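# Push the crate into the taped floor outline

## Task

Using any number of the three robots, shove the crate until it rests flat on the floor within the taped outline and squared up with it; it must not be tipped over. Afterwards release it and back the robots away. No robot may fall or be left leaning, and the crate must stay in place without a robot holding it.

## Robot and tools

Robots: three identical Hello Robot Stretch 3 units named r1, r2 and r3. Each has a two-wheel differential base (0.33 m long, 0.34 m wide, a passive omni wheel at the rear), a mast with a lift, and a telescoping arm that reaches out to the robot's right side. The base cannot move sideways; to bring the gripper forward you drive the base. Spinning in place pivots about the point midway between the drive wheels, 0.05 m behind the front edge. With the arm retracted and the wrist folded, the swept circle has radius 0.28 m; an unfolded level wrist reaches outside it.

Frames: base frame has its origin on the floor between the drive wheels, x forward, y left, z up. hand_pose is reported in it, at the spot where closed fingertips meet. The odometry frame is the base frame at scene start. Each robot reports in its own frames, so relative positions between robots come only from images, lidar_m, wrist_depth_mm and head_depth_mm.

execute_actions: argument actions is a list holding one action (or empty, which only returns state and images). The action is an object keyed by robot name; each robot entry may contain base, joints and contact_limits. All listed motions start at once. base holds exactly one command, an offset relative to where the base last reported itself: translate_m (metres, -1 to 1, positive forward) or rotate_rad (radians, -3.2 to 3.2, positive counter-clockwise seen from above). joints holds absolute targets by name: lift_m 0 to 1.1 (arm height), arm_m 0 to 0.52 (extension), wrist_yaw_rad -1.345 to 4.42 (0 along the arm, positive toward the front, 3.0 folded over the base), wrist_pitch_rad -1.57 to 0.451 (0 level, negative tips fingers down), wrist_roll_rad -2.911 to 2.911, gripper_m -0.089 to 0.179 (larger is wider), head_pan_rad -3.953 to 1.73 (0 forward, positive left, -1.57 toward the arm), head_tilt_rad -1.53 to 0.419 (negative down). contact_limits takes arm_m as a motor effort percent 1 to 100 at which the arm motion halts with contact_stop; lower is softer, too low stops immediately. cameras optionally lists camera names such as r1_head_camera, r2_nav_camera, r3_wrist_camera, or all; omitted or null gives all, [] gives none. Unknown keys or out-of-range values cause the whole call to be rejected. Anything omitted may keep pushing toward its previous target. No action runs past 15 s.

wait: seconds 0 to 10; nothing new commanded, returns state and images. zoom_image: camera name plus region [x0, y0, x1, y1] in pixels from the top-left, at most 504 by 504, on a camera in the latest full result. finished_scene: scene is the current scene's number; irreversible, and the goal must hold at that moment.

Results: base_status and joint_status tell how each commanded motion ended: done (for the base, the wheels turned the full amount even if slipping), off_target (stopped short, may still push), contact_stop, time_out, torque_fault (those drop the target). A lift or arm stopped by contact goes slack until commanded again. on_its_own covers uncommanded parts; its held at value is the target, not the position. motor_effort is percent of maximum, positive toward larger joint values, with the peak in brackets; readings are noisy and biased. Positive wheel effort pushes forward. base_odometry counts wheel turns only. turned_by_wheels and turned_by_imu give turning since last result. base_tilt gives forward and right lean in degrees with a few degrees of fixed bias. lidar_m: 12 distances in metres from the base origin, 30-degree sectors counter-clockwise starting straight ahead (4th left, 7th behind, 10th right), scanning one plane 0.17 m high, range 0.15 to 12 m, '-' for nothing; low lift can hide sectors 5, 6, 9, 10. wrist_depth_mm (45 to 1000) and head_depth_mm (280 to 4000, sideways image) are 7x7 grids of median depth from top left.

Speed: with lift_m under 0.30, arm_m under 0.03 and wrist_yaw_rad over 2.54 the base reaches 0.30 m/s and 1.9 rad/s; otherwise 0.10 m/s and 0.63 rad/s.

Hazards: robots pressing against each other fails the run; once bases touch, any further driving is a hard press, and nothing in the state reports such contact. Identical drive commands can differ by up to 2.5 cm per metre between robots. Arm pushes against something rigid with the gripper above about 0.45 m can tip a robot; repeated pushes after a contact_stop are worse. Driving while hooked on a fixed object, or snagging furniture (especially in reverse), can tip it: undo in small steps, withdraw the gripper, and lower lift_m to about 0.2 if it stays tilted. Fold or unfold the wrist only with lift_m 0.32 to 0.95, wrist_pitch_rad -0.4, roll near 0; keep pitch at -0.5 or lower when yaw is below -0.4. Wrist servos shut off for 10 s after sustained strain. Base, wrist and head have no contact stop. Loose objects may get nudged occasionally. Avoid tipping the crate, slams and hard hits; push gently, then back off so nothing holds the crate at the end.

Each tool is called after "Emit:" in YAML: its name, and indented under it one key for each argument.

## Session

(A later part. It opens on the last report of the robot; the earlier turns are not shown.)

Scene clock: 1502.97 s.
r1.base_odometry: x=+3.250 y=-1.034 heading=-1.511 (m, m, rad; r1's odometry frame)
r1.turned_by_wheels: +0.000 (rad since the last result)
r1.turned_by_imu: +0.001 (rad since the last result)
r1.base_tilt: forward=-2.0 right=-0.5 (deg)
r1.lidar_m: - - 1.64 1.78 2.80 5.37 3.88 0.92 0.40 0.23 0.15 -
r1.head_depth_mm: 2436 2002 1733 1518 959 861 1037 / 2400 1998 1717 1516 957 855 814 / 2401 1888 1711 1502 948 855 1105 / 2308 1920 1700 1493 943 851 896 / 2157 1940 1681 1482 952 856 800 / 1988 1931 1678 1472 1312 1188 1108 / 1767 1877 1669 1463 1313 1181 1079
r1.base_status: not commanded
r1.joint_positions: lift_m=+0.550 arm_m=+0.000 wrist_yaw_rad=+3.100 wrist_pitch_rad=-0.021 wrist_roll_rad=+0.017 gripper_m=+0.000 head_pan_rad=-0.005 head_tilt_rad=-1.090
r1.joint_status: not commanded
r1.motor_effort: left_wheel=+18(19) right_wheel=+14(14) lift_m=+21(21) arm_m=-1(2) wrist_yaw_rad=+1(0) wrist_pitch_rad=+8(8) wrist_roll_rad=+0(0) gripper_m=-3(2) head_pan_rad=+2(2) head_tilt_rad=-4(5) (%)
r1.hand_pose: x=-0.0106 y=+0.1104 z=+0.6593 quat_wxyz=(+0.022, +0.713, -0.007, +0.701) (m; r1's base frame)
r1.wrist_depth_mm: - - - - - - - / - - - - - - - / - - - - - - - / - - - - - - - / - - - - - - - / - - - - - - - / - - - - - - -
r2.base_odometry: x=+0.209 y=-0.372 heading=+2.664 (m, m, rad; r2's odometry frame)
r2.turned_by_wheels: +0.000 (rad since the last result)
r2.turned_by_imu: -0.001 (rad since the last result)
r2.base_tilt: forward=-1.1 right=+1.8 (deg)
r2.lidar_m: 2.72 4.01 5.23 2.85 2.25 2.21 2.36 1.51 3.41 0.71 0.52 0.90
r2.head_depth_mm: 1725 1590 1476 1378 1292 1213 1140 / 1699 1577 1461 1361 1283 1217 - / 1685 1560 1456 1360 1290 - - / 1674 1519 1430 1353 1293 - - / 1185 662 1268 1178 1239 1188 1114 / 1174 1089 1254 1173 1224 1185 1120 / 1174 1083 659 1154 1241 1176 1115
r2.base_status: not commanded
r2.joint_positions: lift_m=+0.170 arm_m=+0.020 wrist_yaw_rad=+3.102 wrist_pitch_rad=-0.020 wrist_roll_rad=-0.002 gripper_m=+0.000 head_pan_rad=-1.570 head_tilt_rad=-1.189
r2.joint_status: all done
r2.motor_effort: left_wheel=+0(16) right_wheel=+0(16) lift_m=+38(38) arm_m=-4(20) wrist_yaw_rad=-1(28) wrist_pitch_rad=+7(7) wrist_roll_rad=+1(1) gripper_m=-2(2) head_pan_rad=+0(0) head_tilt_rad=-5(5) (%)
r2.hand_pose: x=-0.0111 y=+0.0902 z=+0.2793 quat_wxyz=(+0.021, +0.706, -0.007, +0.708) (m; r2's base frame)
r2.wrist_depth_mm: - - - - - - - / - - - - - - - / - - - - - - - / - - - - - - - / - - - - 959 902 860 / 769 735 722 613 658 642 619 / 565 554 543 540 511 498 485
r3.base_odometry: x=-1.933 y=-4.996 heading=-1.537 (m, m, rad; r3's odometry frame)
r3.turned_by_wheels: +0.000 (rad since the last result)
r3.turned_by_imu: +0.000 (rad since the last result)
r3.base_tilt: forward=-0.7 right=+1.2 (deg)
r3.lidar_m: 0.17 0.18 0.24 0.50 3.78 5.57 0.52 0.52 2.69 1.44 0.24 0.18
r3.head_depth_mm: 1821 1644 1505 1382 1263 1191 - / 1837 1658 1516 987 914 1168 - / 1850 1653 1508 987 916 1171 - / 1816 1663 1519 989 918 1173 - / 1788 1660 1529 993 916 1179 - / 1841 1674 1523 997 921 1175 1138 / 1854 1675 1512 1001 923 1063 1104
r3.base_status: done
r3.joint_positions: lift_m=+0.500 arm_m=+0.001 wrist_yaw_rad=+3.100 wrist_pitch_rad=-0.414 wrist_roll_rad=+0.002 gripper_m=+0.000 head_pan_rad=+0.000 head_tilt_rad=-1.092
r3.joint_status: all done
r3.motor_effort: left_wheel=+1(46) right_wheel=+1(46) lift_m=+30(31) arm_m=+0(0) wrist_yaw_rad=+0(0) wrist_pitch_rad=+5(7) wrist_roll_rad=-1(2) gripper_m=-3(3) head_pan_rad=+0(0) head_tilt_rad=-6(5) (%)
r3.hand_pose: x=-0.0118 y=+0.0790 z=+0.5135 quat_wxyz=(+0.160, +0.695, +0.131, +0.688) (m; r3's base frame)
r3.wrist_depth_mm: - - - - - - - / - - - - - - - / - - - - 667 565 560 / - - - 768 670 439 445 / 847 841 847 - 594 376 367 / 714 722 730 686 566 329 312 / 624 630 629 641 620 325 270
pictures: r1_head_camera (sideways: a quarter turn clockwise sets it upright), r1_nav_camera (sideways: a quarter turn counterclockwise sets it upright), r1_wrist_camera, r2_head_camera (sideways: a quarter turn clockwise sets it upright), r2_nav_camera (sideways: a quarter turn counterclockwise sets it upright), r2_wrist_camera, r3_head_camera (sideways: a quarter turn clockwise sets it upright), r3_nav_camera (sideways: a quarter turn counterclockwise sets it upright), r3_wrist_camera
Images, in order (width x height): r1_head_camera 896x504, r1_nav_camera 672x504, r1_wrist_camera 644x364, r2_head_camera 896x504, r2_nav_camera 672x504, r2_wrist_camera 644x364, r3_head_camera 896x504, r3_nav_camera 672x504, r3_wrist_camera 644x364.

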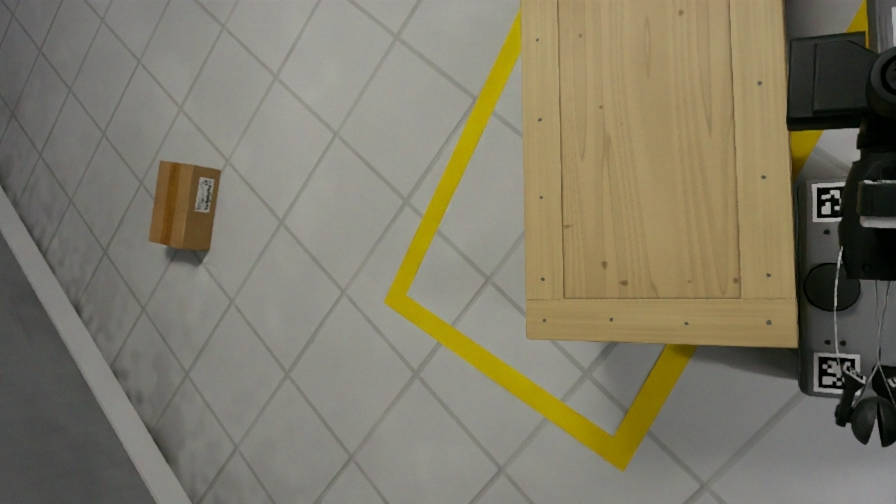

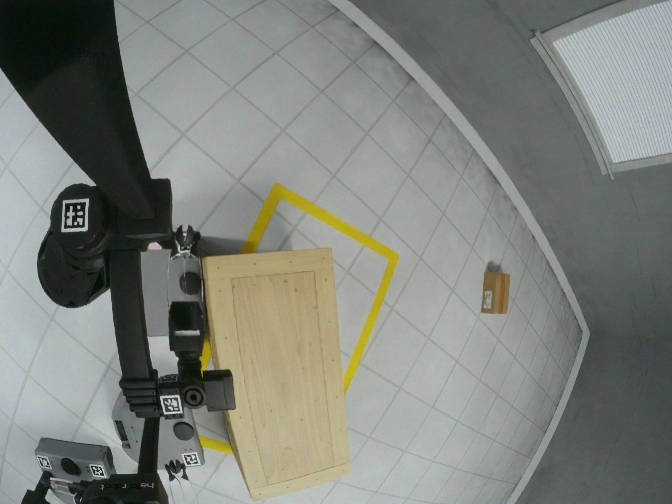

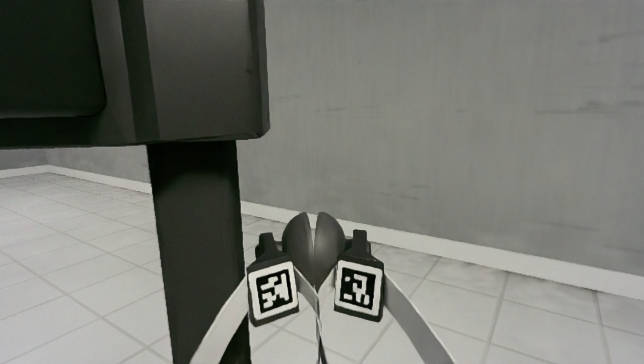

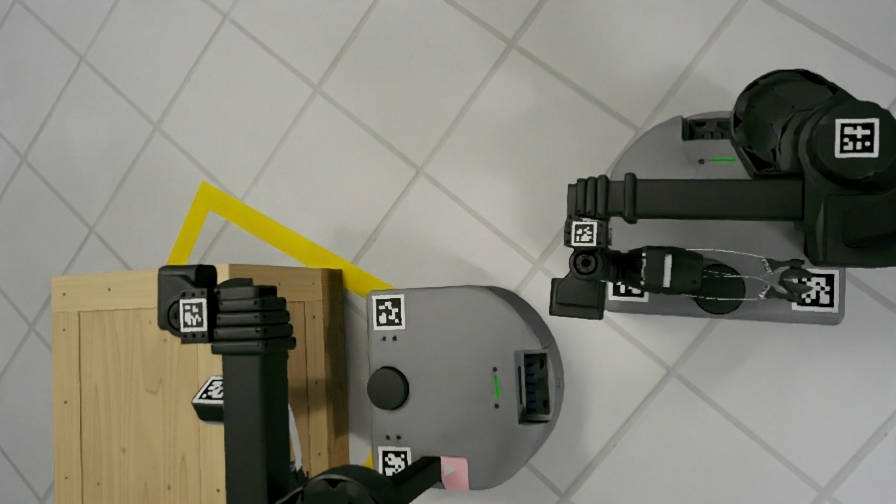

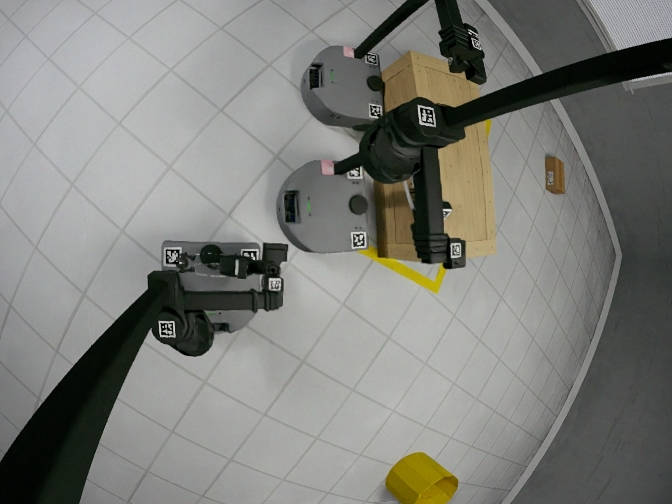

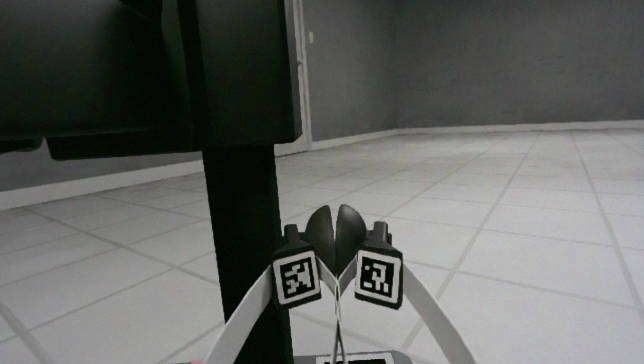

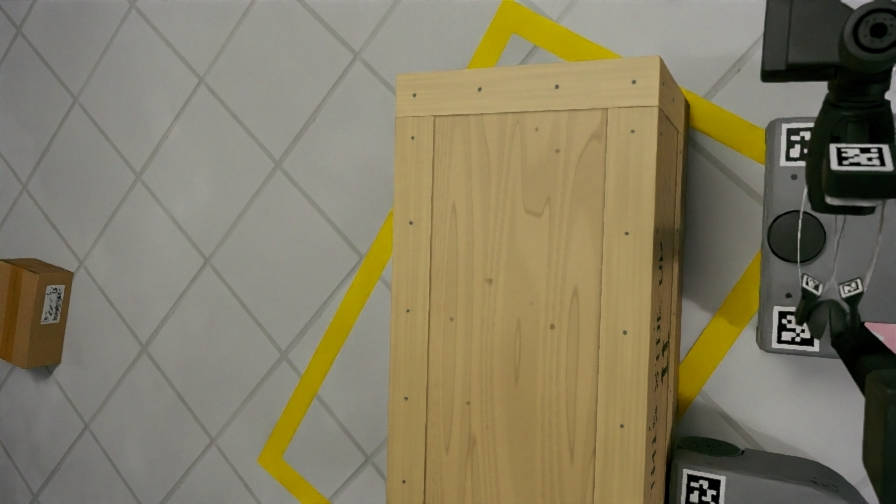

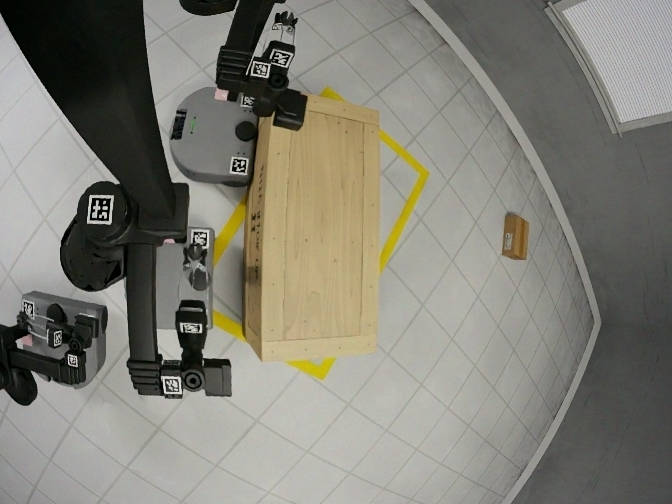

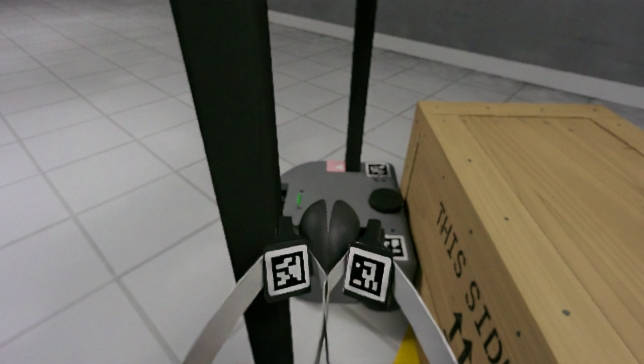

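Emit:
execute_actions:
  actions:
    - {"r2":{"base":{"rotate_rad":0.12}},"r3":{"base":{"translate_m":0.09},"joints":{"lift_m":0.27}}}
  cameras: []

Emit:
execute_actions:
  actions:
    - {"r2":{"base":{"translate_m":0.62}}}
  cameras: ["r2_head_camera","r2_nav_camera"]

Scene clock: 1518.77 s.
r1.base_odometry: x=+3.250 y=-1.034 heading=-1.511 (m, m, rad; r1's odometry frame)
r1.turned_by_wheels: +0.000 (rad since the last result)
r1.turned_by_imu: +0.002 (rad since the last result)
r1.base_tilt: forward=-1.9 right=-0.4 (deg)
r1.lidar_m: - - 1.63 1.78 2.80 5.36 3.87 0.92 0.38 0.23 0.15 -
r1.head_depth_mm: 2390 2043 1738 1521 954 865 944 / 2394 1992 1714 1509 953 860 812 / 2383 1891 1701 1512 945 856 1098 / 2300 1924 1691 1490 940 849 895 / 2168 1964 1673 1477 951 854 799 / 1974 1933 1681 1482 1311 1185 1112 / 1791 1871 1664 1467 1308 1184 1078
r1.base_status: not commanded
r1.joint_positions: lift_m=+0.550 arm_m=+0.000 wrist_yaw_rad=+3.100 wrist_pitch_rad=-0.021 wrist_roll_rad=+0.017 gripper_m=+0.000 head_pan_rad=-0.005 head_tilt_rad=-1.090
r1.joint_status: not commanded
r1.on_its_own: left_wheel is at rest, and its effort (+19) is outside its rest range (-18 to +18)
r1.motor_effort: left_wheel=+19(19) right_wheel=+14(14) lift_m=+21(21) arm_m=-2(1) wrist_yaw_rad=+1(0) wrist_pitch_rad=+8(8) wrist_roll_rad=+0(0) gripper_m=-2(2) head_pan_rad=+2(2) head_tilt_rad=-4(4) (%)
r1.hand_pose: x=-0.0106 y=+0.1104 z=+0.6593 quat_wxyz=(+0.022, +0.713, -0.007, +0.701) (m; r1's base frame)
r1.wrist_depth_mm: - - - - - - - / - - - - - - - / - - - - - - - / - - - - - - - / - - - - - - - / - - - - - - - / - - - - - - -
r2.base_odometry: x=+0.209 y=-0.372 heading=+2.784 (m, m, rad; r2's odometry frame)
r2.turned_by_wheels: +0.120 (rad since the last result)
r2.turned_by_imu: +0.120 (rad since the last result)
r2.base_tilt: forward=-1.1 right=+1.9 (deg)
r2.lidar_m: 2.86 4.74 4.77 2.62 2.21 2.21 2.50 1.51 3.40 0.61 0.60 0.91
r2.head_depth_mm: 1720 1590 1474 1378 1289 1210 1142 / 1705 1565 1460 1367 1281 1215 - / 1697 1547 1461 1357 1286 - - / 1190 1103 1235 1328 1287 - - / 1185 1106 1222 1201 1273 1188 1119 / 1177 1103 892 1192 1254 1185 1119 / 1172 1074 841 1310 1250 1174 1116
r2.base_status: done
r2.joint_positions: lift_m=+0.170 arm_m=+0.020 wrist_yaw_rad=+3.102 wrist_pitch_rad=-0.020 wrist_roll_rad=-0.002 gripper_m=+0.000 head_pan_rad=-1.570 head_tilt_rad=-1.189
r2.joint_status: not commanded
r2.motor_effort: left_wheel=-3(13) right_wheel=+2(5) lift_m=+38(38) arm_m=-4(4) wrist_yaw_rad=-1(1) wrist_pitch_rad=+8(7) wrist_roll_rad=+1(1) gripper_m=-2(1) head_pan_rad=+0(0) head_tilt_rad=-5(5) (%)
r2.hand_pose: x=-0.0111 y=+0.0903 z=+0.2793 quat_wxyz=(+0.021, +0.706, -0.007, +0.708) (m; r2's base frame)
r2.wrist_depth_mm: - - - - - - - / - - - - - - - / - - - - - - - / - - - - - - - / - - - - 959 901 865 / 758 734 720 612 654 635 621 / 566 552 547 537 510 495 482
r3.base_odometry: x=-1.930 y=-5.086 heading=-1.537 (m, m, rad; r3's odometry frame)
r3.turned_by_wheels: +0.000 (rad since the last result)
r3.turned_by_imu: +0.000 (rad since the last result)
r3.base_tilt: forward=-0.7 right=+1.2 (deg)
r3.lidar_m: - - 0.15 0.32 3.66 5.68 0.61 0.62 2.75 1.42 0.15 -
r3.head_depth_mm: 1844 1659 1505 1379 1274 1178 1112 / 1824 1651 1497 1387 911 867 - / 1847 1667 1513 1390 913 867 - / 1817 1674 1516 1387 916 867 - / 1770 1667 1509 989 921 870 - / 1839 1680 1521 993 921 874 1132 / 1860 1686 1520 995 922 874 1073
r3.base_status: done
r3.joint_positions: lift_m=+0.270 arm_m=+0.001 wrist_yaw_rad=+3.100 wrist_pitch_rad=-0.415 wrist_roll_rad=+0.002 gripper_m=+0.000 head_pan_rad=+0.000 head_tilt_rad=-1.092
r3.joint_status: all done
r3.motor_effort: left_wheel=+0(5) right_wheel=+1(7) lift_m=+24(26) arm_m=+0(0) wrist_yaw_rad=+0(0) wrist_pitch_rad=+5(5) wrist_roll_rad=-1(1) gripper_m=-3(3) head_pan_rad=+0(0) head_tilt_rad=-5(7) (%)
r3.hand_pose: x=-0.0118 y=+0.0788 z=+0.2836 quat_wxyz=(+0.161, +0.695, +0.131, +0.688) (m; r3's base frame)
r3.wrist_depth_mm: - - - - 360 191 162 / - - - 671 362 176 119 / 803 830 - 507 360 175 117 / 648 646 656 481 351 176 116 / 535 540 538 - 321 176 115 / 459 - - - 270 174 117 / - - - - 293 173 117
pictures: none
No camera images: the call's "cameras" was empty. Leave "cameras" out to get every camera's image.

Scene clock: 1522.40 s.
r1.base_odometry: x=+3.250 y=-1.034 heading=-1.511 (m, m, rad; r1's odometry frame)
r1.turned_by_wheels: +0.000 (rad since the last result)
r1.turned_by_imu: +0.001 (rad since the last result)
r1.base_tilt: forward=-1.9 right=-0.4 (deg)
r1.lidar_m: - - 1.63 1.78 2.81 5.34 0.64 3.17 0.38 0.23 0.15 -
r1.head_depth_mm: 2419 2020 1723 1520 957 861 943 / 2420 2021 1730 1510 953 860 815 / 2389 1901 1709 1491 947 855 1100 / 2296 1924 1694 1496 941 850 895 / 2187 1940 1690 1482 948 853 798 / 1956 1936 1660 1478 1325 1190 1107 / 1773 1876 1652 1472 1306 1189 1076
r1.base_status: not commanded
r1.joint_positions: lift_m=+0.550 arm_m=+0.000 wrist_yaw_rad=+3.100 wrist_pitch_rad=-0.021 wrist_roll_rad=+0.017 gripper_m=+0.000 head_pan_rad=-0.005 head_tilt_rad=-1.090
r1.joint_status: not commanded
r1.on_its_own: left_wheel is at rest, and its effort (+19) is outside its rest range (-18 to +18)
r1.motor_effort: left_wheel=+19(19) right_wheel=+14(14) lift_m=+21(21) arm_m=-1(1) wrist_yaw_rad=+0(0) wrist_pitch_rad=+8(8) wrist_roll_rad=+0(0) gripper_m=-1(3) head_pan_rad=+3(2) head_tilt_rad=-5(4) (%)
r1.hand_pose: x=-0.0106 y=+0.1104 z=+0.6593 quat_wxyz=(+0.022, +0.713, -0.007, +0.701) (m; r1's base frame)
r1.wrist_depth_mm: - - - - - - - / - - - - - - - / - - - - - - - / - - - - - - - / - - - - - - - / - - - - - - - / - - - - - - -
r2.base_odometry: x=-0.372 y=-0.154 heading=+2.784 (m, m, rad; r2's odometry frame)
r2.turned_by_wheels: +0.000 (rad since the last result)
r2.turned_by_imu: -0.001 (rad since the last result)
r2.base_tilt: forward=-1.0 right=+1.8 (deg)
r2.lidar_m: 2.35 3.89 4.86 3.12 2.67 2.66 3.00 2.06 0.64 0.61 0.61 2.08
r2.head_depth_mm: 1723 1123 952 1221 1289 1206 1143 / 1190 1118 1266 1330 1280 1222 - / 667 1100 1273 1352 1286 - - / 696 1101 1244 1219 1295 - - / 1190 629 1247 1216 1274 1191 1115 / 618 612 1392 1320 1253 1183 1118 / 569 1490 1411 1328 1249 1176 1117
r2.base_status: done
r2.joint_positions: lift_m=+0.170 arm_m=+0.020 wrist_yaw_rad=+3.101 wrist_pitch_rad=-0.020 wrist_roll_rad=-0.002 gripper_m=+0.000 head_pan_rad=-1.570 head_tilt_rad=-1.189
r2.joint_status: not commanded
r2.motor_effort: left_wheel=-3(9) right_wheel=+1(8) lift_m=+38(38) arm_m=-4(4) wrist_yaw_rad=-1(2) wrist_pitch_rad=+7(7) wrist_roll_rad=+1(1) gripper_m=-2(3) head_pan_rad=+0(0) head_tilt_rad=-5(5) (%)
r2.hand_pose: x=-0.0109 y=+0.0902 z=+0.2793 quat_wxyz=(+0.022, +0.706, -0.007, +0.708) (m; r2's base frame)
r2.wrist_depth_mm: - - - - - - - / - - - - - - - / - - - - - - - / - - - - - - - / - - - - 954 901 864 / 773 729 719 615 656 638 617 / 565 552 548 535 508 499 483
r3.base_odometry: x=-1.930 y=-5.086 heading=-1.537 (m, m, rad; r3's odometry frame)
r3.turned_by_wheels: +0.000 (rad since the last result)
r3.turned_by_imu: +0.000 (rad since the last result)
r3.base_tilt: forward=-0.7 right=+1.3 (deg)
r3.lidar_m: - - 0.15 0.32 3.67 0.76 3.31 2.76 2.75 1.42 0.15 -
r3.head_depth_mm: 1819 1649 1499 1380 1269 1177 1109 / 1829 1644 1506 1390 911 865 - / 1839 1662 1508 1386 915 872 - / 1817 1666 1511 1391 916 869 - / 1780 1675 1521 990 918 869 - / 1855 1673 1519 992 917 875 1130 / 1862 1682 1525 993 925 878 1070
r3.base_status: not commanded
r3.joint_positions: lift_m=+0.270 arm_m=+0.001 wrist_yaw_rad=+3.100 wrist_pitch_rad=-0.415 wrist_roll_rad=+0.002 gripper_m=+0.000 head_pan_rad=+0.000 head_tilt_rad=-1.092
r3.joint_status: not commanded
r3.motor_effort: left_wheel=+0(0) right_wheel=+1(1) lift_m=+23(23) arm_m=+0(0) wrist_yaw_rad=+0(0) wrist_pitch_rad=+5(5) wrist_roll_rad=-1(1) gripper_m=-3(3) head_pan_rad=+0(1) head_tilt_rad=-5(6) (%)
r3.hand_pose: x=-0.0118 y=+0.0788 z=+0.2836 quat_wxyz=(+0.161, +0.695, +0.131, +0.688) (m; r3's base frame)
r3.wrist_depth_mm: - - - - 362 190 161 / - - - 663 364 175 119 / 549 815 - 509 357 175 116 / 532 650 657 481 351 176 116 / 517 544 542 - 323 176 115 / 457 - - - 270 174 117 / - - - - 292 173 117
pictures: r2_head_camera (sideways: a quarter turn clockwise sets it upright), r2_nav_camera (sideways: a quarter turn counterclockwise sets it upright)
Images, in order (width x height): r2_head_camera 896x504, r2_nav_camera 672x504.

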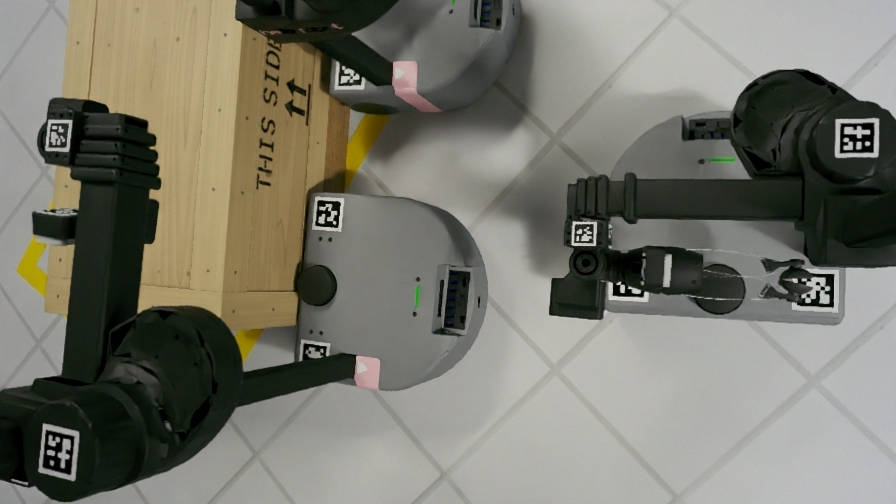

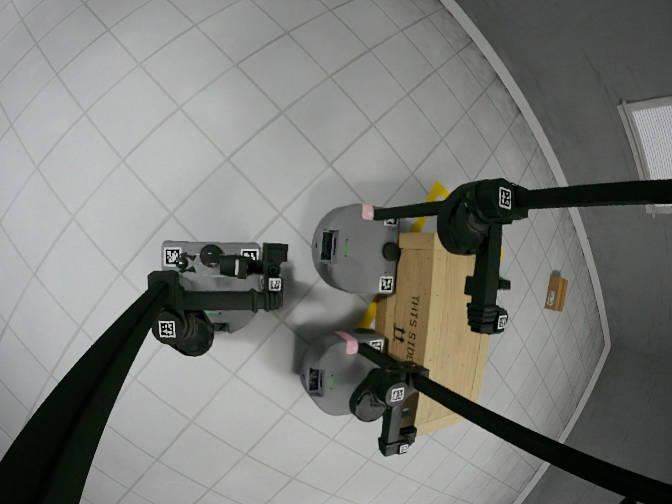

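Emit:
execute_actions:
  actions:
    - {"r2":{"base":{"translate_m":0.06},"joints":{"wrist_yaw_rad":-0.02,"wrist_pitch_rad":0.02}},"r3":{"base":{"translate_m":-0.2}}}
  cameras: []

Emit:
execute_actions:
  actions:
    - {"r2":{"joints":{"arm_m":0.25}},"r3":{"base":{"rotate_rad":1.57}}}
  cameras: []

Emit:
execute_actions:
  actions:
    - {"r3":{"base":{"translate_m":-0.55}}}
  cameras: []

Emit:
execute_actions:
  actions:
    - {"r3":{"base":{"rotate_rad":-1.57}}}
  cameras: []

Emit:
execute_actions:
  actions:
    - {"r3":{"base":{"translate_m":0.38}}}
  cameras: []

Emit:
execute_actions:
  actions:
    - {"r3":{"base":{"rotate_rad":1.57}}}
  cameras: ["r2_head_camera","r3_head_camera","r2_wrist_camera"]

Scene clock: 1535.70 s.
r1.base_odometry: x=+3.250 y=-1.034 heading=-1.511 (m, m, rad; r1's odometry frame)
r1.turned_by_wheels: +0.000 (rad since the last result)
r1.turned_by_imu: +0.001 (rad since the last result)
r1.base_tilt: forward=-2.0 right=-0.5 (deg)
r1.lidar_m: - - 1.63 1.78 2.81 5.36 0.64 3.17 0.46 0.23 0.15 -
r1.head_depth_mm: 2422 2021 1729 1520 954 864 1076 / 2381 1998 1718 1508 952 859 811 / 2368 1903 1715 1487 945 858 1099 / 2292 1927 1696 1489 938 846 898 / 2177 1964 1705 1477 948 855 798 / 1970 1928 1671 1487 1313 1190 1111 / 1766 1883 1659 1471 1315 1187 1081
r1.base_status: not commanded
r1.joint_positions: lift_m=+0.550 arm_m=+0.000 wrist_yaw_rad=+3.100 wrist_pitch_rad=-0.021 wrist_roll_rad=+0.017 gripper_m=+0.000 head_pan_rad=-0.005 head_tilt_rad=-1.090
r1.joint_status: not commanded
r1.on_its_own: left_wheel is at rest, and its effort (+19) is outside its rest range (-18 to +18)
r1.motor_effort: left_wheel=+19(19) right_wheel=+14(14) lift_m=+21(21) arm_m=-2(1) wrist_yaw_rad=+0(1) wrist_pitch_rad=+8(8) wrist_roll_rad=+0(0) gripper_m=-2(3) head_pan_rad=+2(3) head_tilt_rad=-5(3) (%)
r1.hand_pose: x=-0.0106 y=+0.1104 z=+0.6593 quat_wxyz=(+0.022, +0.713, -0.007, +0.701) (m; r1's base frame)
r1.wrist_depth_mm: - - - - - - - / - - - - - - - / - - - - - - - / - - - - - - - / - - - - - - - / - - - - - - - / - - - - - - -
r2.base_odometry: x=-0.428 y=-0.133 heading=+2.784 (m, m, rad; r2's odometry frame)
r2.turned_by_wheels: +0.000 (rad since the last result)
r2.turned_by_imu: -0.001 (rad since the last result)
r2.base_tilt: forward=-1.2 right=+2.0 (deg)
r2.lidar_m: 2.30 3.78 4.79 3.17 2.71 2.71 3.06 0.52 0.74 0.60 2.03 2.03
r2.head_depth_mm: 1717 1124 1313 1227 1159 1215 1144 / 762 1106 1327 1367 1276 1219 - / 700 1096 1250 1324 1289 - - / 1194 669 1235 1217 - - - / 625 612 1234 1224 1262 1190 1119 / 572 1491 1435 1339 1255 1185 1117 / 1649 1528 1419 1333 1253 1175 1115
r2.base_status: done
r2.joint_positions: lift_m=+0.170 arm_m=+0.020 wrist_yaw_rad=-0.018 wrist_pitch_rad=-0.003 wrist_roll_rad=-0.002 gripper_m=+0.000 head_pan_rad=-1.570 head_tilt_rad=-1.189
r2.joint_status: all done
r2.motor_effort: left_wheel=-3(11) right_wheel=+1(7) lift_m=+38(38) arm_m=-4(4) wrist_yaw_rad=-2(4) wrist_pitch_rad=+8(10) wrist_roll_rad=+1(1) gripper_m=-2(2) head_pan_rad=+0(1) head_tilt_rad=-4(5) (%)
r2.hand_pose: x=-0.0260 y=-0.4214 z=+0.2836 quat_wxyz=(+0.708, -0.005, -0.706, -0.008) (m; r2's base frame)
r2.wrist_depth_mm: - - - - - - - / - - - - - - - / - - - 455 449 445 437 / - - - 469 463 461 455 / - - 897 479 474 473 467 / 795 758 359 345 370 479 480 / 586 569 301 294 284 290 489
r3.base_odometry: x=-1.937 y=-4.886 heading=-1.537 (m, m, rad; r3's odometry frame)
r3.turned_by_wheels: +0.000 (rad since the last result)
r3.turned_by_imu: -0.001 (rad since the last result)
r3.base_tilt: forward=-0.7 right=+1.2 (deg)
r3.lidar_m: 0.28 0.29 0.40 0.65 0.66 0.71 3.16 2.62 2.61 1.48 1.46 0.29
r3.head_depth_mm: 1833 1648 1503 1383 1277 1189 1112 / 1840 1648 1511 982 939 1189 - / 1828 1655 1513 986 952 1195 - / 1852 1667 1522 996 965 1201 - / 1823 1672 1519 993 994 1195 - / 1850 1665 1528 993 1008 1204 1139 / 1852 1685 1536 997 1024 1093 1129
r3.base_status: done
r3.joint_positions: lift_m=+0.270 arm_m=+0.001 wrist_yaw_rad=+3.100 wrist_pitch_rad=-0.415 wrist_roll_rad=+0.002 gripper_m=+0.000 head_pan_rad=+0.000 head_tilt_rad=-1.092
r3.joint_status: not commanded
r3.motor_effort: left_wheel=+0(7) right_wheel=+1(8) lift_m=+24(24) arm_m=+0(0) wrist_yaw_rad=+0(0) wrist_pitch_rad=+5(5) wrist_roll_rad=-2(2) gripper_m=-3(3) head_pan_rad=+0(0) head_tilt_rad=-5(4) (%)
r3.hand_pose: x=-0.0118 y=+0.0788 z=+0.2836 quat_wxyz=(+0.161, +0.695, +0.131, +0.688) (m; r3's base frame)
r3.wrist_depth_mm: - 478 - - - 539 356 / - - - - 702 533 356 / 496 507 - 609 511 492 356 / 424 471 614 569 480 460 353 / 442 506 537 - 532 508 352 / 461 - - - 470 457 349 / - - - - 409 412 347
pictures: none
No camera images: the call's "cameras" was empty. Leave "cameras" out to get every camera's image.

Scene clock: 1538.63 s.
r1.base_odometry: x=+3.250 y=-1.034 heading=-1.511 (m, m, rad; r1's odometry frame)
r1.turned_by_wheels: +0.000 (rad since the last result)
r1.turned_by_imu: +0.001 (rad since the last result)
r1.base_tilt: forward=-2.0 right=-0.4 (deg)
r1.lidar_m: - - 1.64 1.78 2.81 5.36 0.64 3.17 0.53 0.23 0.15 -
r1.head_depth_mm: 2398 2012 1726 1527 959 863 1081 / 2399 1992 1714 1506 950 857 812 / 2396 1880 1713 1502 952 853 1095 / 2295 1914 1695 1497 941 850 818 / 2159 1962 1693 1493 949 856 797 / 1989 1921 1668 1471 1321 1189 1113 / 1775 1890 1665 1460 1315 1179 1076
r1.base_status: not commanded
r1.joint_positions: lift_m=+0.550 arm_m=+0.000 wrist_yaw_rad=+3.100 wrist_pitch_rad=-0.021 wrist_roll_rad=+0.017 gripper_m=+0.000 head_pan_rad=-0.005 head_tilt_rad=-1.090
r1.joint_status: not commanded
r1.on_its_own: left_wheel is at rest, and its effort (+19) is outside its rest range (-18 to +18)
r1.motor_effort: left_wheel=+19(19) right_wheel=+14(14) lift_m=+21(21) arm_m=-1(2) wrist_yaw_rad=+0(0) wrist_pitch_rad=+8(8) wrist_roll_rad=+0(0) gripper_m=-2(2) head_pan_rad=+2(3) head_tilt_rad=-3(4) (%)
r1.hand_pose: x=-0.0106 y=+0.1104 z=+0.6593 quat_wxyz=(+0.022, +0.713, -0.007, +0.701) (m; r1's base frame)
r1.wrist_depth_mm: - - - - - - - / - - - - - - - / - - - - - - - / - - - - - - - / - - - - - - - / - - - - - - - / - - - - - - -
r2.base_odometry: x=-0.428 y=-0.133 heading=+2.784 (m, m, rad; r2's odometry frame)
r2.turned_by_wheels: +0.000 (rad since the last result)
r2.turned_by_imu: -0.001 (rad since the last result)
r2.base_tilt: forward=-1.2 right=+1.8 (deg)
r2.lidar_m: 2.30 3.80 4.80 3.17 2.71 2.71 3.04 0.65 0.74 0.60 2.04 2.03
r2.head_depth_mm: 1723 1128 1314 1359 1275 1211 1142 / 762 1109 1325 1365 1279 1216 - / 701 1095 1254 1329 1285 - - / 1190 672 1244 1273 1282 - - / 626 611 1233 1226 1263 1187 1119 / 572 1489 1431 1337 1253 1184 1120 / 1651 1521 1427 1330 1250 1176 1110
r2.base_status: not commanded
r2.joint_positions: lift_m=+0.170 arm_m=+0.250 wrist_yaw_rad=-0.019 wrist_pitch_rad=-0.003 wrist_roll_rad=-0.002 gripper_m=+0.000 head_pan_rad=-1.570 head_tilt_rad=-1.189
r2.joint_status: all done
r2.motor_effort: left_wheel=-3(3) right_wheel=+2(1) lift_m=+38(38) arm_m=+6(8) wrist_yaw_rad=-1(2) wrist_pitch_rad=+8(8) wrist_roll_rad=+1(1) gripper_m=-2(2) head_pan_rad=+0(0) head_tilt_rad=-5(4) (%)
r2.hand_pose: x=-0.0263 y=-0.6507 z=+0.2837 quat_wxyz=(+0.708, -0.005, -0.706, -0.008) (m; r2's base frame)
r2.wrist_depth_mm: - - - - - - - / - - - - - - 218 / - - 231 227 225 222 221 / - - - 235 233 231 229 / 562 - 931 240 238 238 236 / 142 769 702 251 247 246 243 / 141 573 522 256 256 253 249
r3.base_odometry: x=-1.937 y=-4.886 heading=+0.032 (m, m, rad; r3's odometry frame)
r3.turned_by_wheels: +1.570 (rad since the last result)
r3.turned_by_imu: +1.540 (rad since the last result)
r3.base_tilt: forward=-0.7 right=+1.2 (deg)
r3.lidar_m: 0.66 0.66 0.71 3.17 2.63 2.62 1.49 1.47 0.29 0.28 0.29 0.40
r3.head_depth_mm: 653 1576 592 975 1007 994 977 / 664 669 609 1187 1209 1188 - / 674 675 1506 1166 1241 1190 - / 1822 1613 1520 1175 1269 1196 - / 1830 1666 1519 1370 1294 1201 - / 1842 1673 1516 1244 1254 1199 1136 / 1858 1681 1530 1197 1167 1215 1117
r3.base_status: done
r3.joint_positions: lift_m=+0.270 arm_m=+0.001 wrist_yaw_rad=+3.100 wrist_pitch_rad=-0.415 wrist_roll_rad=+0.002 gripper_m=+0.000 head_pan_rad=+0.000 head_tilt_rad=-1.092
r3.joint_status: not commanded
r3.motor_effort: left_wheel=-1(7) right_wheel=+4(15) lift_m=+24(24) arm_m=+0(0) wrist_yaw_rad=-1(0) wrist_pitch_rad=+5(5) wrist_roll_rad=-1(1) gripper_m=-3(3) head_pan_rad=+0(0) head_tilt_rad=-6(6) (%)
r3.hand_pose: x=-0.0118 y=+0.0788 z=+0.2836 quat_wxyz=(+0.161, +0.695, +0.131, +0.688) (m; r3's base frame)
r3.wrist_depth_mm: - - - - - - - / - - - - - - - / 803 815 - 821 835 574 519 / 642 652 646 651 659 505 430 / 536 537 540 - 549 520 445 / 461 - - - 468 472 471 / - - - - 408 411 412
pictures: none
No camera images: the call's "cameras" was empty. Leave "cameras" out to get every camera's image.

Scene clock: 1542.10 s.
r1.base_odometry: x=+3.250 y=-1.034 heading=-1.511 (m, m, rad; r1's odometry frame)
r1.turned_by_wheels: +0.000 (rad since the last result)
r1.turned_by_imu: +0.001 (rad since the last result)
r1.base_tilt: forward=-2.0 right=-0.4 (deg)
r1.lidar_m: - - 1.64 1.78 2.81 5.36 0.64 3.18 1.17 0.23 0.15 -
r1.head_depth_mm: 2428 2034 1736 1504 960 861 1082 / 2411 2009 1717 1514 954 860 812 / 2362 1899 1703 1509 949 857 1102 / 2289 1907 1693 1487 940 852 817 / 2147 1950 1686 1478 948 855 802 / 1970 1924 1667 1477 1319 1186 1106 / 1764 1903 1662 1457 1309 1178 1078
r1.base_status: not commanded
r1.joint_positions: lift_m=+0.550 arm_m=+0.000 wrist_yaw_rad=+3.100 wrist_pitch_rad=-0.021 wrist_roll_rad=+0.017 gripper_m=+0.000 head_pan_rad=-0.005 head_tilt_rad=-1.090
r1.joint_status: not commanded
r1.on_its_own: left_wheel is at rest, and its effort (+19) is outside its rest range (-18 to +18)
r1.motor_effort: left_wheel=+19(20) right_wheel=+14(14) lift_m=+21(22) arm_m=-2(1) wrist_yaw_rad=+1(0) wrist_pitch_rad=+8(8) wrist_roll_rad=+0(0) gripper_m=-2(3) head_pan_rad=+2(2) head_tilt_rad=-4(4) (%)
r1.hand_pose: x=-0.0106 y=+0.1104 z=+0.6593 quat_wxyz=(+0.022, +0.713, -0.007, +0.701) (m; r1's base frame)
r1.wrist_depth_mm: - - - - - - - / - - - - - - - / - - - - - - - / - - - - - - - / - - - - - - - / - - - - - - - / - - - - - - -
r2.base_odometry: x=-0.428 y=-0.133 heading=+2.784 (m, m, rad; r2's odometry frame)
r2.turned_by_wheels: +0.000 (rad since the last result)
r2.turned_by_imu: -0.001 (rad since the last result)
r2.base_tilt: forward=-1.2 right=+2.0 (deg)
r2.lidar_m: 2.30 3.81 4.80 3.17 2.71 2.71 1.16 1.00 0.74 0.60 2.04 2.03
r2.head_depth_mm: 1719 1120 1311 1368 1280 1212 1140 / 764 1106 1319 1365 1285 1213 - / 699 1102 1247 1333 1281 - - / 1194 674 1241 1269 1278 - - / 625 610 1233 1231 1263 1192 1118 / 572 1485 1428 1335 1257 1182 1117 / 1656 1527 1426 1335 1249 1177 1110
r2.base_status: not commanded
r2.joint_positions: lift_m=+0.170 arm_m=+0.250 wrist_yaw_rad=-0.019 wrist_pitch_rad=-0.003 wrist_roll_rad=-0.002 gripper_m=+0.000 head_pan_rad=-1.570 head_tilt_rad=-1.189
r2.joint_status: not commanded
r2.motor_effort: left_wheel=-3(3) right_wheel=+1(1) lift_m=+38(38) arm_m=+6(5) wrist_yaw_rad=-1(0) wrist_pitch_rad=+8(8) wrist_roll_rad=+1(1) gripper_m=-2(2) head_pan_rad=-1(0) head_tilt_rad=-4(4) (%)
r2.hand_pose: x=-0.0263 y=-0.6507 z=+0.2837 quat_wxyz=(+0.708, -0.005, -0.706, -0.008) (m; r2's base frame)
r2.wrist_depth_mm: - - - - - - - / - - - - - - 217 / - - 231 227 225 224 222 / - - - 234 234 231 229 / 564 - 940 239 240 237 237 / 142 761 701 251 246 246 242 / 141 561 520 256 255 252 250
r3.base_odometry: x=-2.486 y=-4.904 heading=+0.032 (m, m, rad; r3's odometry frame)
r3.turned_by_wheels: +0.000 (rad since the last result)
r3.turned_by_imu: -0.003 (rad since the last result)
r3.base_tilt: forward=-0.7 right=+1.2 (deg)
r3.lidar_m: 1.06 1.14 5.09 2.66 2.21 2.20 2.45 0.95 2.86 3.12 0.47 0.44
r3.head_depth_mm: 1241 1186 1097 1036 1197 1188 1106 / 1777 1410 1413 1370 1288 1194 - / 1840 1417 1465 1393 1284 1191 - / 1850 1476 1492 1400 1282 1197 - / 1850 1626 1501 1398 1285 1196 - / 1854 1422 1407 1396 1294 1203 1137 / 1876 1410 1392 1400 1295 1206 1129
r3.base_status: done
r3.joint_positions: lift_m=+0.270 arm_m=+0.001 wrist_yaw_rad=+3.100 wrist_pitch_rad=-0.415 wrist_roll_rad=+0.002 gripper_m=+0.000 head_pan_rad=+0.000 head_tilt_rad=-1.092
r3.joint_status: not commanded
r3.motor_effort: left_wheel=-1(9) right_wheel=+4(8) lift_m=+24(24) arm_m=+0(0) wrist_yaw_rad=+0(0) wrist_pitch_rad=+5(5) wrist_roll_rad=-1(1) gripper_m=-3(3) head_pan_rad=-1(0) head_tilt_rad=-5(5) (%)
r3.hand_pose: x=-0.0118 y=+0.0788 z=+0.2836 quat_wxyz=(+0.161, +0.695, +0.131, +0.688) (m; r3's base frame)
r3.wrist_depth_mm: - - - - - - - / - - - - - - - / 817 818 - 831 847 856 861 / 640 652 659 651 668 668 673 / 535 544 536 - 547 548 557 / 461 - - - 468 469 474 / - - - - 411 410 412
pictures: none
No camera images: the call's "cameras" was empty. Leave "cameras" out to get every camera's image.

Scene clock: 1544.30 s.
r1.base_odometry: x=+3.250 y=-1.034 heading=-1.511 (m, m, rad; r1's odometry frame)
r1.turned_by_wheels: +0.000 (rad since the last result)
r1.turned_by_imu: +0.001 (rad since the last result)
r1.base_tilt: forward=-2.0 right=-0.5 (deg)
r1.lidar_m: - - 1.63 1.78 2.81 5.35 0.64 3.17 0.96 0.23 0.15 -
r1.head_depth_mm: 2425 2011 1746 1526 959 862 1080 / 2386 2002 1720 1517 952 858 812 / 2372 1891 1697 1501 947 850 1100 / 2320 1913 1690 1490 943 852 817 / 2178 1953 1688 1482 947 853 799 / 1974 1925 1679 1478 1317 1182 1109 / 1774 1880 1662 1467 1314 1181 1081
r1.base_status: not commanded
r1.joint_positions: lift_m=+0.550 arm_m=+0.000 wrist_yaw_rad=+3.100 wrist_pitch_rad=-0.021 wrist_roll_rad=+0.017 gripper_m=+0.000 head_pan_rad=-0.005 head_tilt_rad=-1.090
r1.joint_status: not commanded
r1.motor_effort: left_wheel=+18(20) right_wheel=+14(14) lift_m=+21(21) arm_m=-2(2) wrist_yaw_rad=+0(0) wrist_pitch_rad=+8(8) wrist_roll_rad=+0(0) gripper_m=-2(2) head_pan_rad=+3(2) head_tilt_rad=-4(4) (%)
r1.hand_pose: x=-0.0106 y=+0.1104 z=+0.6593 quat_wxyz=(+0.022, +0.713, -0.007, +0.701) (m; r1's base frame)
r1.wrist_depth_mm: - - - - - - - / - - - - - - - / - - - - - - - / - - - - - - - / - - - - - - - / - - - - - - - / - - - - - - -
r2.base_odometry: x=-0.428 y=-0.133 heading=+2.784 (m, m, rad; r2's odometry frame)
r2.turned_by_wheels: +0.000 (rad since the last result)
r2.turned_by_imu: +0.000 (rad since the last result)
r2.base_tilt: forward=-1.2 right=+1.8 (deg)
r2.lidar_m: 2.30 3.79 4.80 3.18 2.71 2.71 3.06 0.99 0.75 0.60 2.04 2.03
r2.head_depth_mm: 1724 1122 1314 1370 1287 1216 1142 / 764 1105 1323 1369 1280 1215 - / 702 1095 1248 1339 1287 - - / 1193 670 1241 1267 1277 - - / 625 610 1234 1231 1267 1187 1112 / 570 1494 1427 1338 1254 1175 1111 / 1656 1534 1415 1329 1250 1177 1117
r2.base_status: not commanded
r2.joint_positions: lift_m=+0.170 arm_m=+0.250 wrist_yaw_rad=-0.019 wrist_pitch_rad=-0.003 wrist_roll_rad=-0.002 gripper_m=+0.000 head_pan_rad=-1.570 head_tilt_rad=-1.189
r2.joint_status: not commanded
r2.motor_effort: left_wheel=-3(3) right_wheel=+2(2) lift_m=+38(38) arm_m=+6(6) wrist_yaw_rad=-1(1) wrist_pitch_rad=+8(9) wrist_roll_rad=+1(1) gripper_m=-2(1) head_pan_rad=-1(0) head_tilt_rad=-4(5) (%)
r2.hand_pose: x=-0.0263 y=-0.6507 z=+0.2837 quat_wxyz=(+0.708, -0.005, -0.706, -0.008) (m; r2's base frame)
r2.wrist_depth_mm: - - - - - - - / - - - - - - 217 / - - 231 227 225 223 220 / - - - 235 233 231 229 / 567 - 928 240 239 238 235 / 141 770 698 251 246 245 242 / 141 569 518 256 256 252 249
r3.base_odometry: x=-2.486 y=-4.904 heading=-1.538 (m, m, rad; r3's odometry frame)
r3.turned_by_wheels: -1.570 (rad since the last result)
r3.turned_by_imu: -1.540 (rad since the last result)
r3.base_tilt: forward=-0.7 right=+1.2 (deg)
r3.lidar_m: 3.07 0.47 0.44 1.06 4.65 4.99 2.65 2.21 2.20 2.47 0.96 2.86
r3.head_depth_mm: 1829 1650 1499 1381 1285 1189 1110 / 1828 1655 1495 1370 1279 1194 - / 1846 1647 1511 1387 1281 1187 - / 1849 1662 1516 1392 1288 1205 - / 1836 1663 1523 1394 1292 1202 - / 1860 1679 1518 1365 1275 1203 1134 / 1862 1688 1523 1025 1114 1208 1124
r3.base_status: done
r3.joint_positions: lift_m=+0.270 arm_m=+0.001 wrist_yaw_rad=+3.100 wrist_pitch_rad=-0.415 wrist_roll_rad=+0.002 gripper_m=+0.000 head_pan_rad=+0.000 head_tilt_rad=-1.092
r3.joint_status: not commanded
r3.motor_effort: left_wheel=+2(10) right_wheel=-2(8) lift_m=+24(23) arm_m=-1(0) wrist_yaw_rad=+0(0) wrist_pitch_rad=+5(5) wrist_roll_rad=-1(1) gripper_m=-3(3) head_pan_rad=+0(0) head_tilt_rad=-5(5) (%)
r3.hand_pose: x=-0.0119 y=+0.0788 z=+0.2835 quat_wxyz=(+0.161, +0.695, +0.131, +0.688) (m; r3's base frame)
r3.wrist_depth_mm: - - - - 958 547 364 / - 881 - - 888 545 378 / 801 816 - 844 836 541 406 / 648 658 655 658 666 536 453 / 535 537 540 - 551 526 536 / 459 - - - 470 474 472 / - - - - 409 408 413
pictures: none
No camera images: the call's "cameras" was empty. Leave "cameras" out to get every camera's image.

Scene clock: 1547.40 s.
r1.base_odometry: x=+3.250 y=-1.034 heading=-1.511 (m, m, rad; r1's odometry frame)
r1.turned_by_wheels: +0.000 (rad since the last result)
r1.turned_by_imu: +0.001 (rad since the last result)
r1.base_tilt: forward=-2.0 right=-0.4 (deg)
r1.lidar_m: - - 1.63 1.78 2.82 5.36 0.64 3.18 3.15 0.23 0.15 -
r1.head_depth_mm: 2406 2028 1734 1530 953 868 1082 / 2430 1999 1737 1514 952 861 810 / 2383 1906 1705 1505 951 854 1099 / 2299 1931 1706 1489 938 850 818 / 2169 1957 1682 1483 947 856 799 / 1993 1941 1676 1475 1317 1185 1108 / 1764 1882 1654 1459 1306 1180 1081
r1.base_status: not commanded
r1.joint_positions: lift_m=+0.550 arm_m=+0.000 wrist_yaw_rad=+3.100 wrist_pitch_rad=-0.021 wrist_roll_rad=+0.017 gripper_m=+0.000 head_pan_rad=-0.005 head_tilt_rad=-1.090
r1.joint_status: not commanded
r1.on_its_own: left_wheel is at rest, and its effort (+20) is outside its rest range (-18 to +18)
r1.motor_effort: left_wheel=+20(18) right_wheel=+14(14) lift_m=+22(22) arm_m=-2(1) wrist_yaw_rad=+0(0) wrist_pitch_rad=+8(8) wrist_roll_rad=+0(0) gripper_m=-2(3) head_pan_rad=+3(2) head_tilt_rad=-3(4) (%)
r1.hand_pose: x=-0.0106 y=+0.1104 z=+0.6593 quat_wxyz=(+0.022, +0.713, -0.007, +0.701) (m; r1's base frame)
r1.wrist_depth_mm: - - - - - - - / - - - - - - - / - - - - - - - / - - - - - - - / - - - - - - - / - - - - - - - / - - - - - - -
r2.base_odometry: x=-0.428 y=-0.133 heading=+2.784 (m, m, rad; r2's odometry frame)
r2.turned_by_wheels: +0.000 (rad since the last result)
r2.turned_by_imu: -0.001 (rad since the last result)
r2.base_tilt: forward=-1.0 right=+1.8 (deg)
r2.lidar_m: 2.30 3.79 4.80 3.18 2.72 2.71 3.04 1.00 0.74 0.60 2.03 2.03
r2.head_depth_mm: 1723 1122 1314 1377 1283 1217 1145 / 762 1103 1326 1362 1275 1215 - / 700 1096 1247 1338 1285 - - / 1189 671 1239 1275 1277 - - / 625 611 1236 1229 1264 1187 1110 / 573 1490 1430 1335 1257 1188 1116 / 1655 1527 1420 1326 1241 1180 1117
r2.base_status: not commanded
r2.joint_positions: lift_m=+0.170 arm_m=+0.250 wrist_yaw_rad=-0.019 wrist_pitch_rad=-0.003 wrist_roll_rad=-0.002 gripper_m=+0.000 head_pan_rad=-1.570 head_tilt_rad=-1.189
r2.joint_status: not commanded
r2.motor_effort: left_wheel=-3(3) right_wheel=+1(1) lift_m=+38(38) arm_m=+6(5) wrist_yaw_rad=+0(1) wrist_pitch_rad=+8(8) wrist_roll_rad=+1(1) gripper_m=-3(2) head_pan_rad=-1(0) head_tilt_rad=-5(5) (%)
r2.hand_pose: x=-0.0263 y=-0.6507 z=+0.2837 quat_wxyz=(+0.708, -0.005, -0.706, -0.008) (m; r2's base frame)
r2.wrist_depth_mm: - - - - - - - / - - - - - - 216 / - - 231 227 225 223 221 / - - - 235 233 231 230 / 561 - 926 240 239 238 236 / 142 770 692 252 246 245 243 / 141 564 521 257 256 253 250
r3.base_odometry: x=-2.474 y=-5.284 heading=-1.537 (m, m, rad; r3's odometry frame)
r3.turned_by_wheels: +0.000 (rad since the last result)
r3.turned_by_imu: +0.001 (rad since the last result)
r3.base_tilt: forward=-0.7 right=+1.2 (deg)
r3.lidar_m: 2.79 2.32 0.34 0.33 0.34 5.51 2.96 2.46 2.45 0.85 2.58 2.58
r3.head_depth_mm: 1841 1652 1500 1380 1283 1191 1112 / 1837 1640 1499 1388 1283 1195 - / 1830 1646 1508 1382 1281 1189 - / 1834 1659 1526 1394 1288 1194 - / 1858 1668 1516 1391 1284 1207 - / 1865 1677 1529 1401 1292 1204 1134 / 1864 1673 1544 1406 1277 999 1072
r3.base_status: done
r3.joint_positions: lift_m=+0.270 arm_m=+0.001 wrist_yaw_rad=+3.100 wrist_pitch_rad=-0.415 wrist_roll_rad=+0.002 gripper_m=+0.000 head_pan_rad=+0.000 head_tilt_rad=-1.092
r3.joint_status: not commanded
r3.motor_effort: left_wheel=+2(10) right_wheel=-1(5) lift_m=+24(24) arm_m=+0(1) wrist_yaw_rad=+0(0) wrist_pitch_rad=+5(5) wrist_roll_rad=-1(1) gripper_m=-3(3) head_pan_rad=+0(0) head_tilt_rad=-6(6) (%)
r3.hand_pose: x=-0.0119 y=+0.0788 z=+0.2835 quat_wxyz=(+0.161, +0.695, +0.131, +0.688) (m; r3's base frame)
r3.wrist_depth_mm: 954 - - 337 338 335 337 / 867 - - 370 370 368 - / 806 820 - 410 406 408 852 / 646 647 653 457 456 453 676 / 535 543 540 - 550 517 566 / 461 - - - 473 474 472 / - - - - 407 414 416
pictures: none
No camera images: the call's "cameras" was empty. Leave "cameras" out to get every camera's image.

Scene clock: 1549.67 s.
r1.base_odometry: x=+3.250 y=-1.034 heading=-1.511 (m, m, rad; r1's odometry frame)
r1.turned_by_wheels: +0.000 (rad since the last result)
r1.turned_by_imu: +0.001 (rad since the last result)
r1.base_tilt: forward=-1.9 right=-0.4 (deg)
r1.lidar_m: - - 1.63 1.77 2.81 5.35 0.64 3.17 3.15 0.23 0.15 -
r1.head_depth_mm: 2433 2033 1742 1525 960 865 1077 / 2401 1998 1703 1520 953 860 812 / 2352 1903 1702 1507 942 853 1095 / 2291 1929 1711 1493 943 849 817 / 2165 1931 1687 1484 949 853 798 / 1963 1931 1668 1470 1316 1181 1109 / 1773 1878 1656 1469 1317 1181 1081
r1.base_status: not commanded
r1.joint_positions: lift_m=+0.550 arm_m=+0.000 wrist_yaw_rad=+3.100 wrist_pitch_rad=-0.021 wrist_roll_rad=+0.017 gripper_m=+0.000 head_pan_rad=-0.005 head_tilt_rad=-1.090
r1.joint_status: not commanded
r1.on_its_own: left_wheel is at rest, and its effort (+19) is outside its rest range (-18 to +18)
r1.motor_effort: left_wheel=+19(19) right_wheel=+14(14) lift_m=+21(21) arm_m=-2(1) wrist_yaw_rad=+1(0) wrist_pitch_rad=+8(8) wrist_roll_rad=+0(0) gripper_m=-2(2) head_pan_rad=+2(2) head_tilt_rad=-4(5) (%)
r1.hand_pose: x=-0.0106 y=+0.1104 z=+0.6593 quat_wxyz=(+0.022, +0.713, -0.007, +0.701) (m; r1's base frame)
r1.wrist_depth_mm: - - - - - - - / - - - - - - - / - - - - - - - / - - - - - - - / - - - - - - - / - - - - - - - / - - - - - - -
r2.base_odometry: x=-0.428 y=-0.133 heading=+2.784 (m, m, rad; r2's odometry frame)
r2.turned_by_wheels: +0.000 (rad since the last result)
r2.turned_by_imu: +0.000 (rad since the last result)
r2.base_tilt: forward=-1.0 right=+1.9 (deg)
r2.lidar_m: 2.29 3.81 4.80 3.18 2.71 2.71 3.04 1.00 0.74 0.60 2.03 2.03
r2.head_depth_mm: 1724 1122 1310 1372 1290 1212 1147 / 761 1106 1330 1364 1286 1217 - / 700 1096 1248 1334 1288 - - / 1191 672 1239 1276 1281 - - / 626 611 1233 1229 1268 1189 1116 / 572 1489 1436 1341 1257 1185 1119 / 1660 1527 1421 1326 1252 1175 1114
r2.base_status: not commanded
r2.joint_positions: lift_m=+0.170 arm_m=+0.250 wrist_yaw_rad=-0.019 wrist_pitch_rad=-0.003 wrist_roll_rad=-0.002 gripper_m=+0.000 head_pan_rad=-1.570 head_tilt_rad=-1.189
r2.joint_status: not commanded
r2.motor_effort: left_wheel=-3(3) right_wheel=+1(2) lift_m=+38(38) arm_m=+6(6) wrist_yaw_rad=+0(1) wrist_pitch_rad=+8(9) wrist_roll_rad=+1(1) gripper_m=-2(3) head_pan_rad=+0(0) head_tilt_rad=-4(4) (%)
r2.hand_pose: x=-0.0263 y=-0.6507 z=+0.2837 quat_wxyz=(+0.708, -0.005, -0.706, -0.008) (m; r2's base frame)
r2.wrist_depth_mm: - - - - - - - / - - - - - - 217 / - - 231 227 225 223 220 / - - - 234 234 231 230 / 566 - 922 239 240 238 236 / 142 750 697 251 246 245 242 / 140 563 523 256 256 252 249
r3.base_odometry: x=-2.474 y=-5.284 heading=+0.032 (m, m, rad; r3's odometry frame)
r3.turned_by_wheels: +1.570 (rad since the last result)
r3.turned_by_imu: +1.540 (rad since the last result)
r3.base_tilt: forward=-0.7 right=+1.2 (deg)
r3.lidar_m: 0.33 0.34 5.62 2.96 2.46 2.45 0.85 0.95 2.58 2.79 2.32 0.35
r3.head_depth_mm: 1828 1640 1462 1013 1259 1189 1117 / 1835 1178 1073 992 1140 1195 - / 1822 1187 1081 992 1154 1199 - / 1843 1183 1076 986 1177 1199 - / 1371 1422 1463 1408 1288 1204 - / 1823 1445 1496 1406 1292 1198 1137 / 1869 1608 1528 1401 1292 1207 1119
r3.base_status: done
r3.joint_positions: lift_m=+0.270 arm_m=+0.001 wrist_yaw_rad=+3.100 wrist_pitch_rad=-0.415 wrist_roll_rad=+0.002 gripper_m=+0.000 head_pan_rad=+0.000 head_tilt_rad=-1.092
r3.joint_status: not commanded
r3.motor_effort: left_wheel=-2(7) right_wheel=+5(15) lift_m=+24(24) arm_m=-1(0) wrist_yaw_rad=-1(0) wrist_pitch_rad=+5(5) wrist_roll_rad=-1(1) gripper_m=-3(3) head_pan_rad=+0(0) head_tilt_rad=-6(6) (%)
r3.hand_pose: x=-0.0119 y=+0.0787 z=+0.2835 quat_wxyz=(+0.161, +0.695, +0.131, +0.688) (m; r3's base frame)
r3.wrist_depth_mm: - - - - - - - / - - - - - - - / 811 809 - 838 849 845 856 / 647 649 652 657 662 669 675 / 534 538 541 - 550 548 557 / 460 - - - 467 468 470 / - - - - 412 412 411
pictures: r2_head_camera (sideways: a quarter turn clockwise sets it upright), r2_wrist_camera, r3_head_camera (sideways: a quarter turn clockwise sets it upright)
Images, in order (width x height): r2_head_camera 896x504, r2_wrist_camera 644x364, r3_head_camera 896x504.

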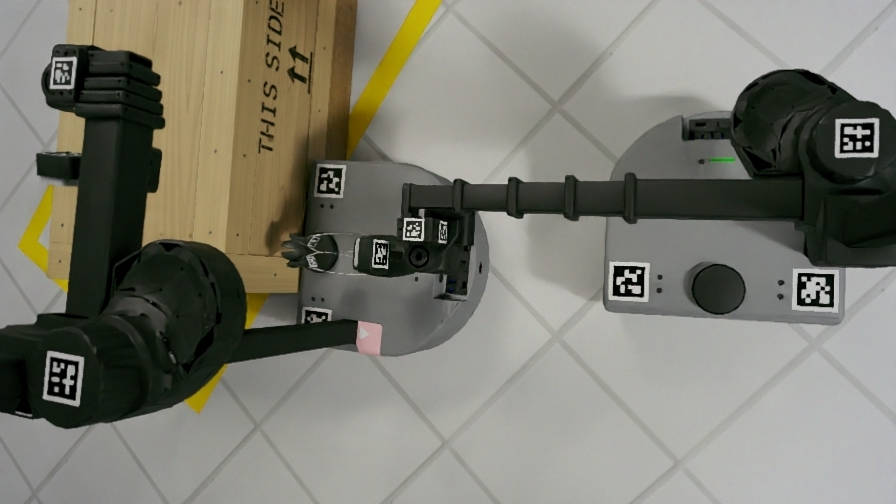

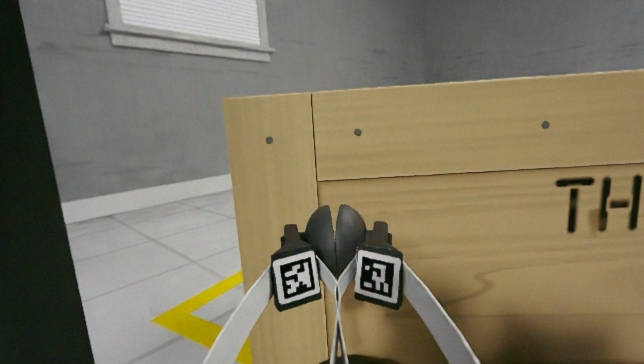

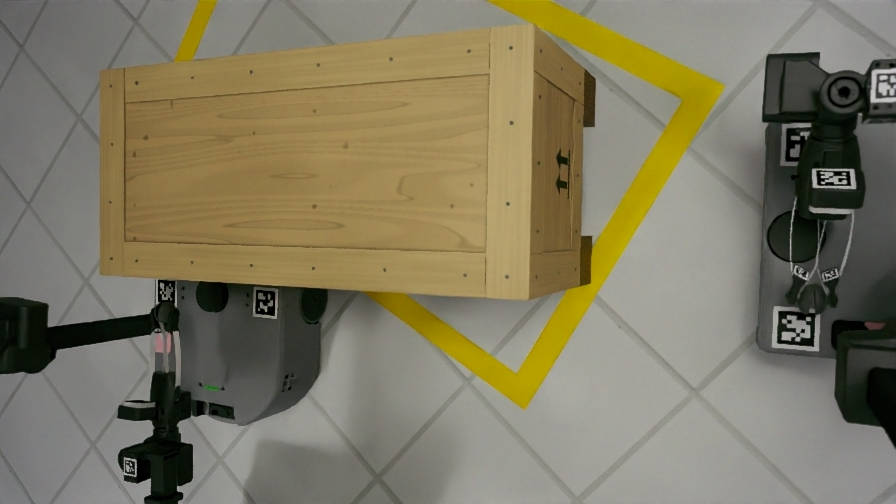

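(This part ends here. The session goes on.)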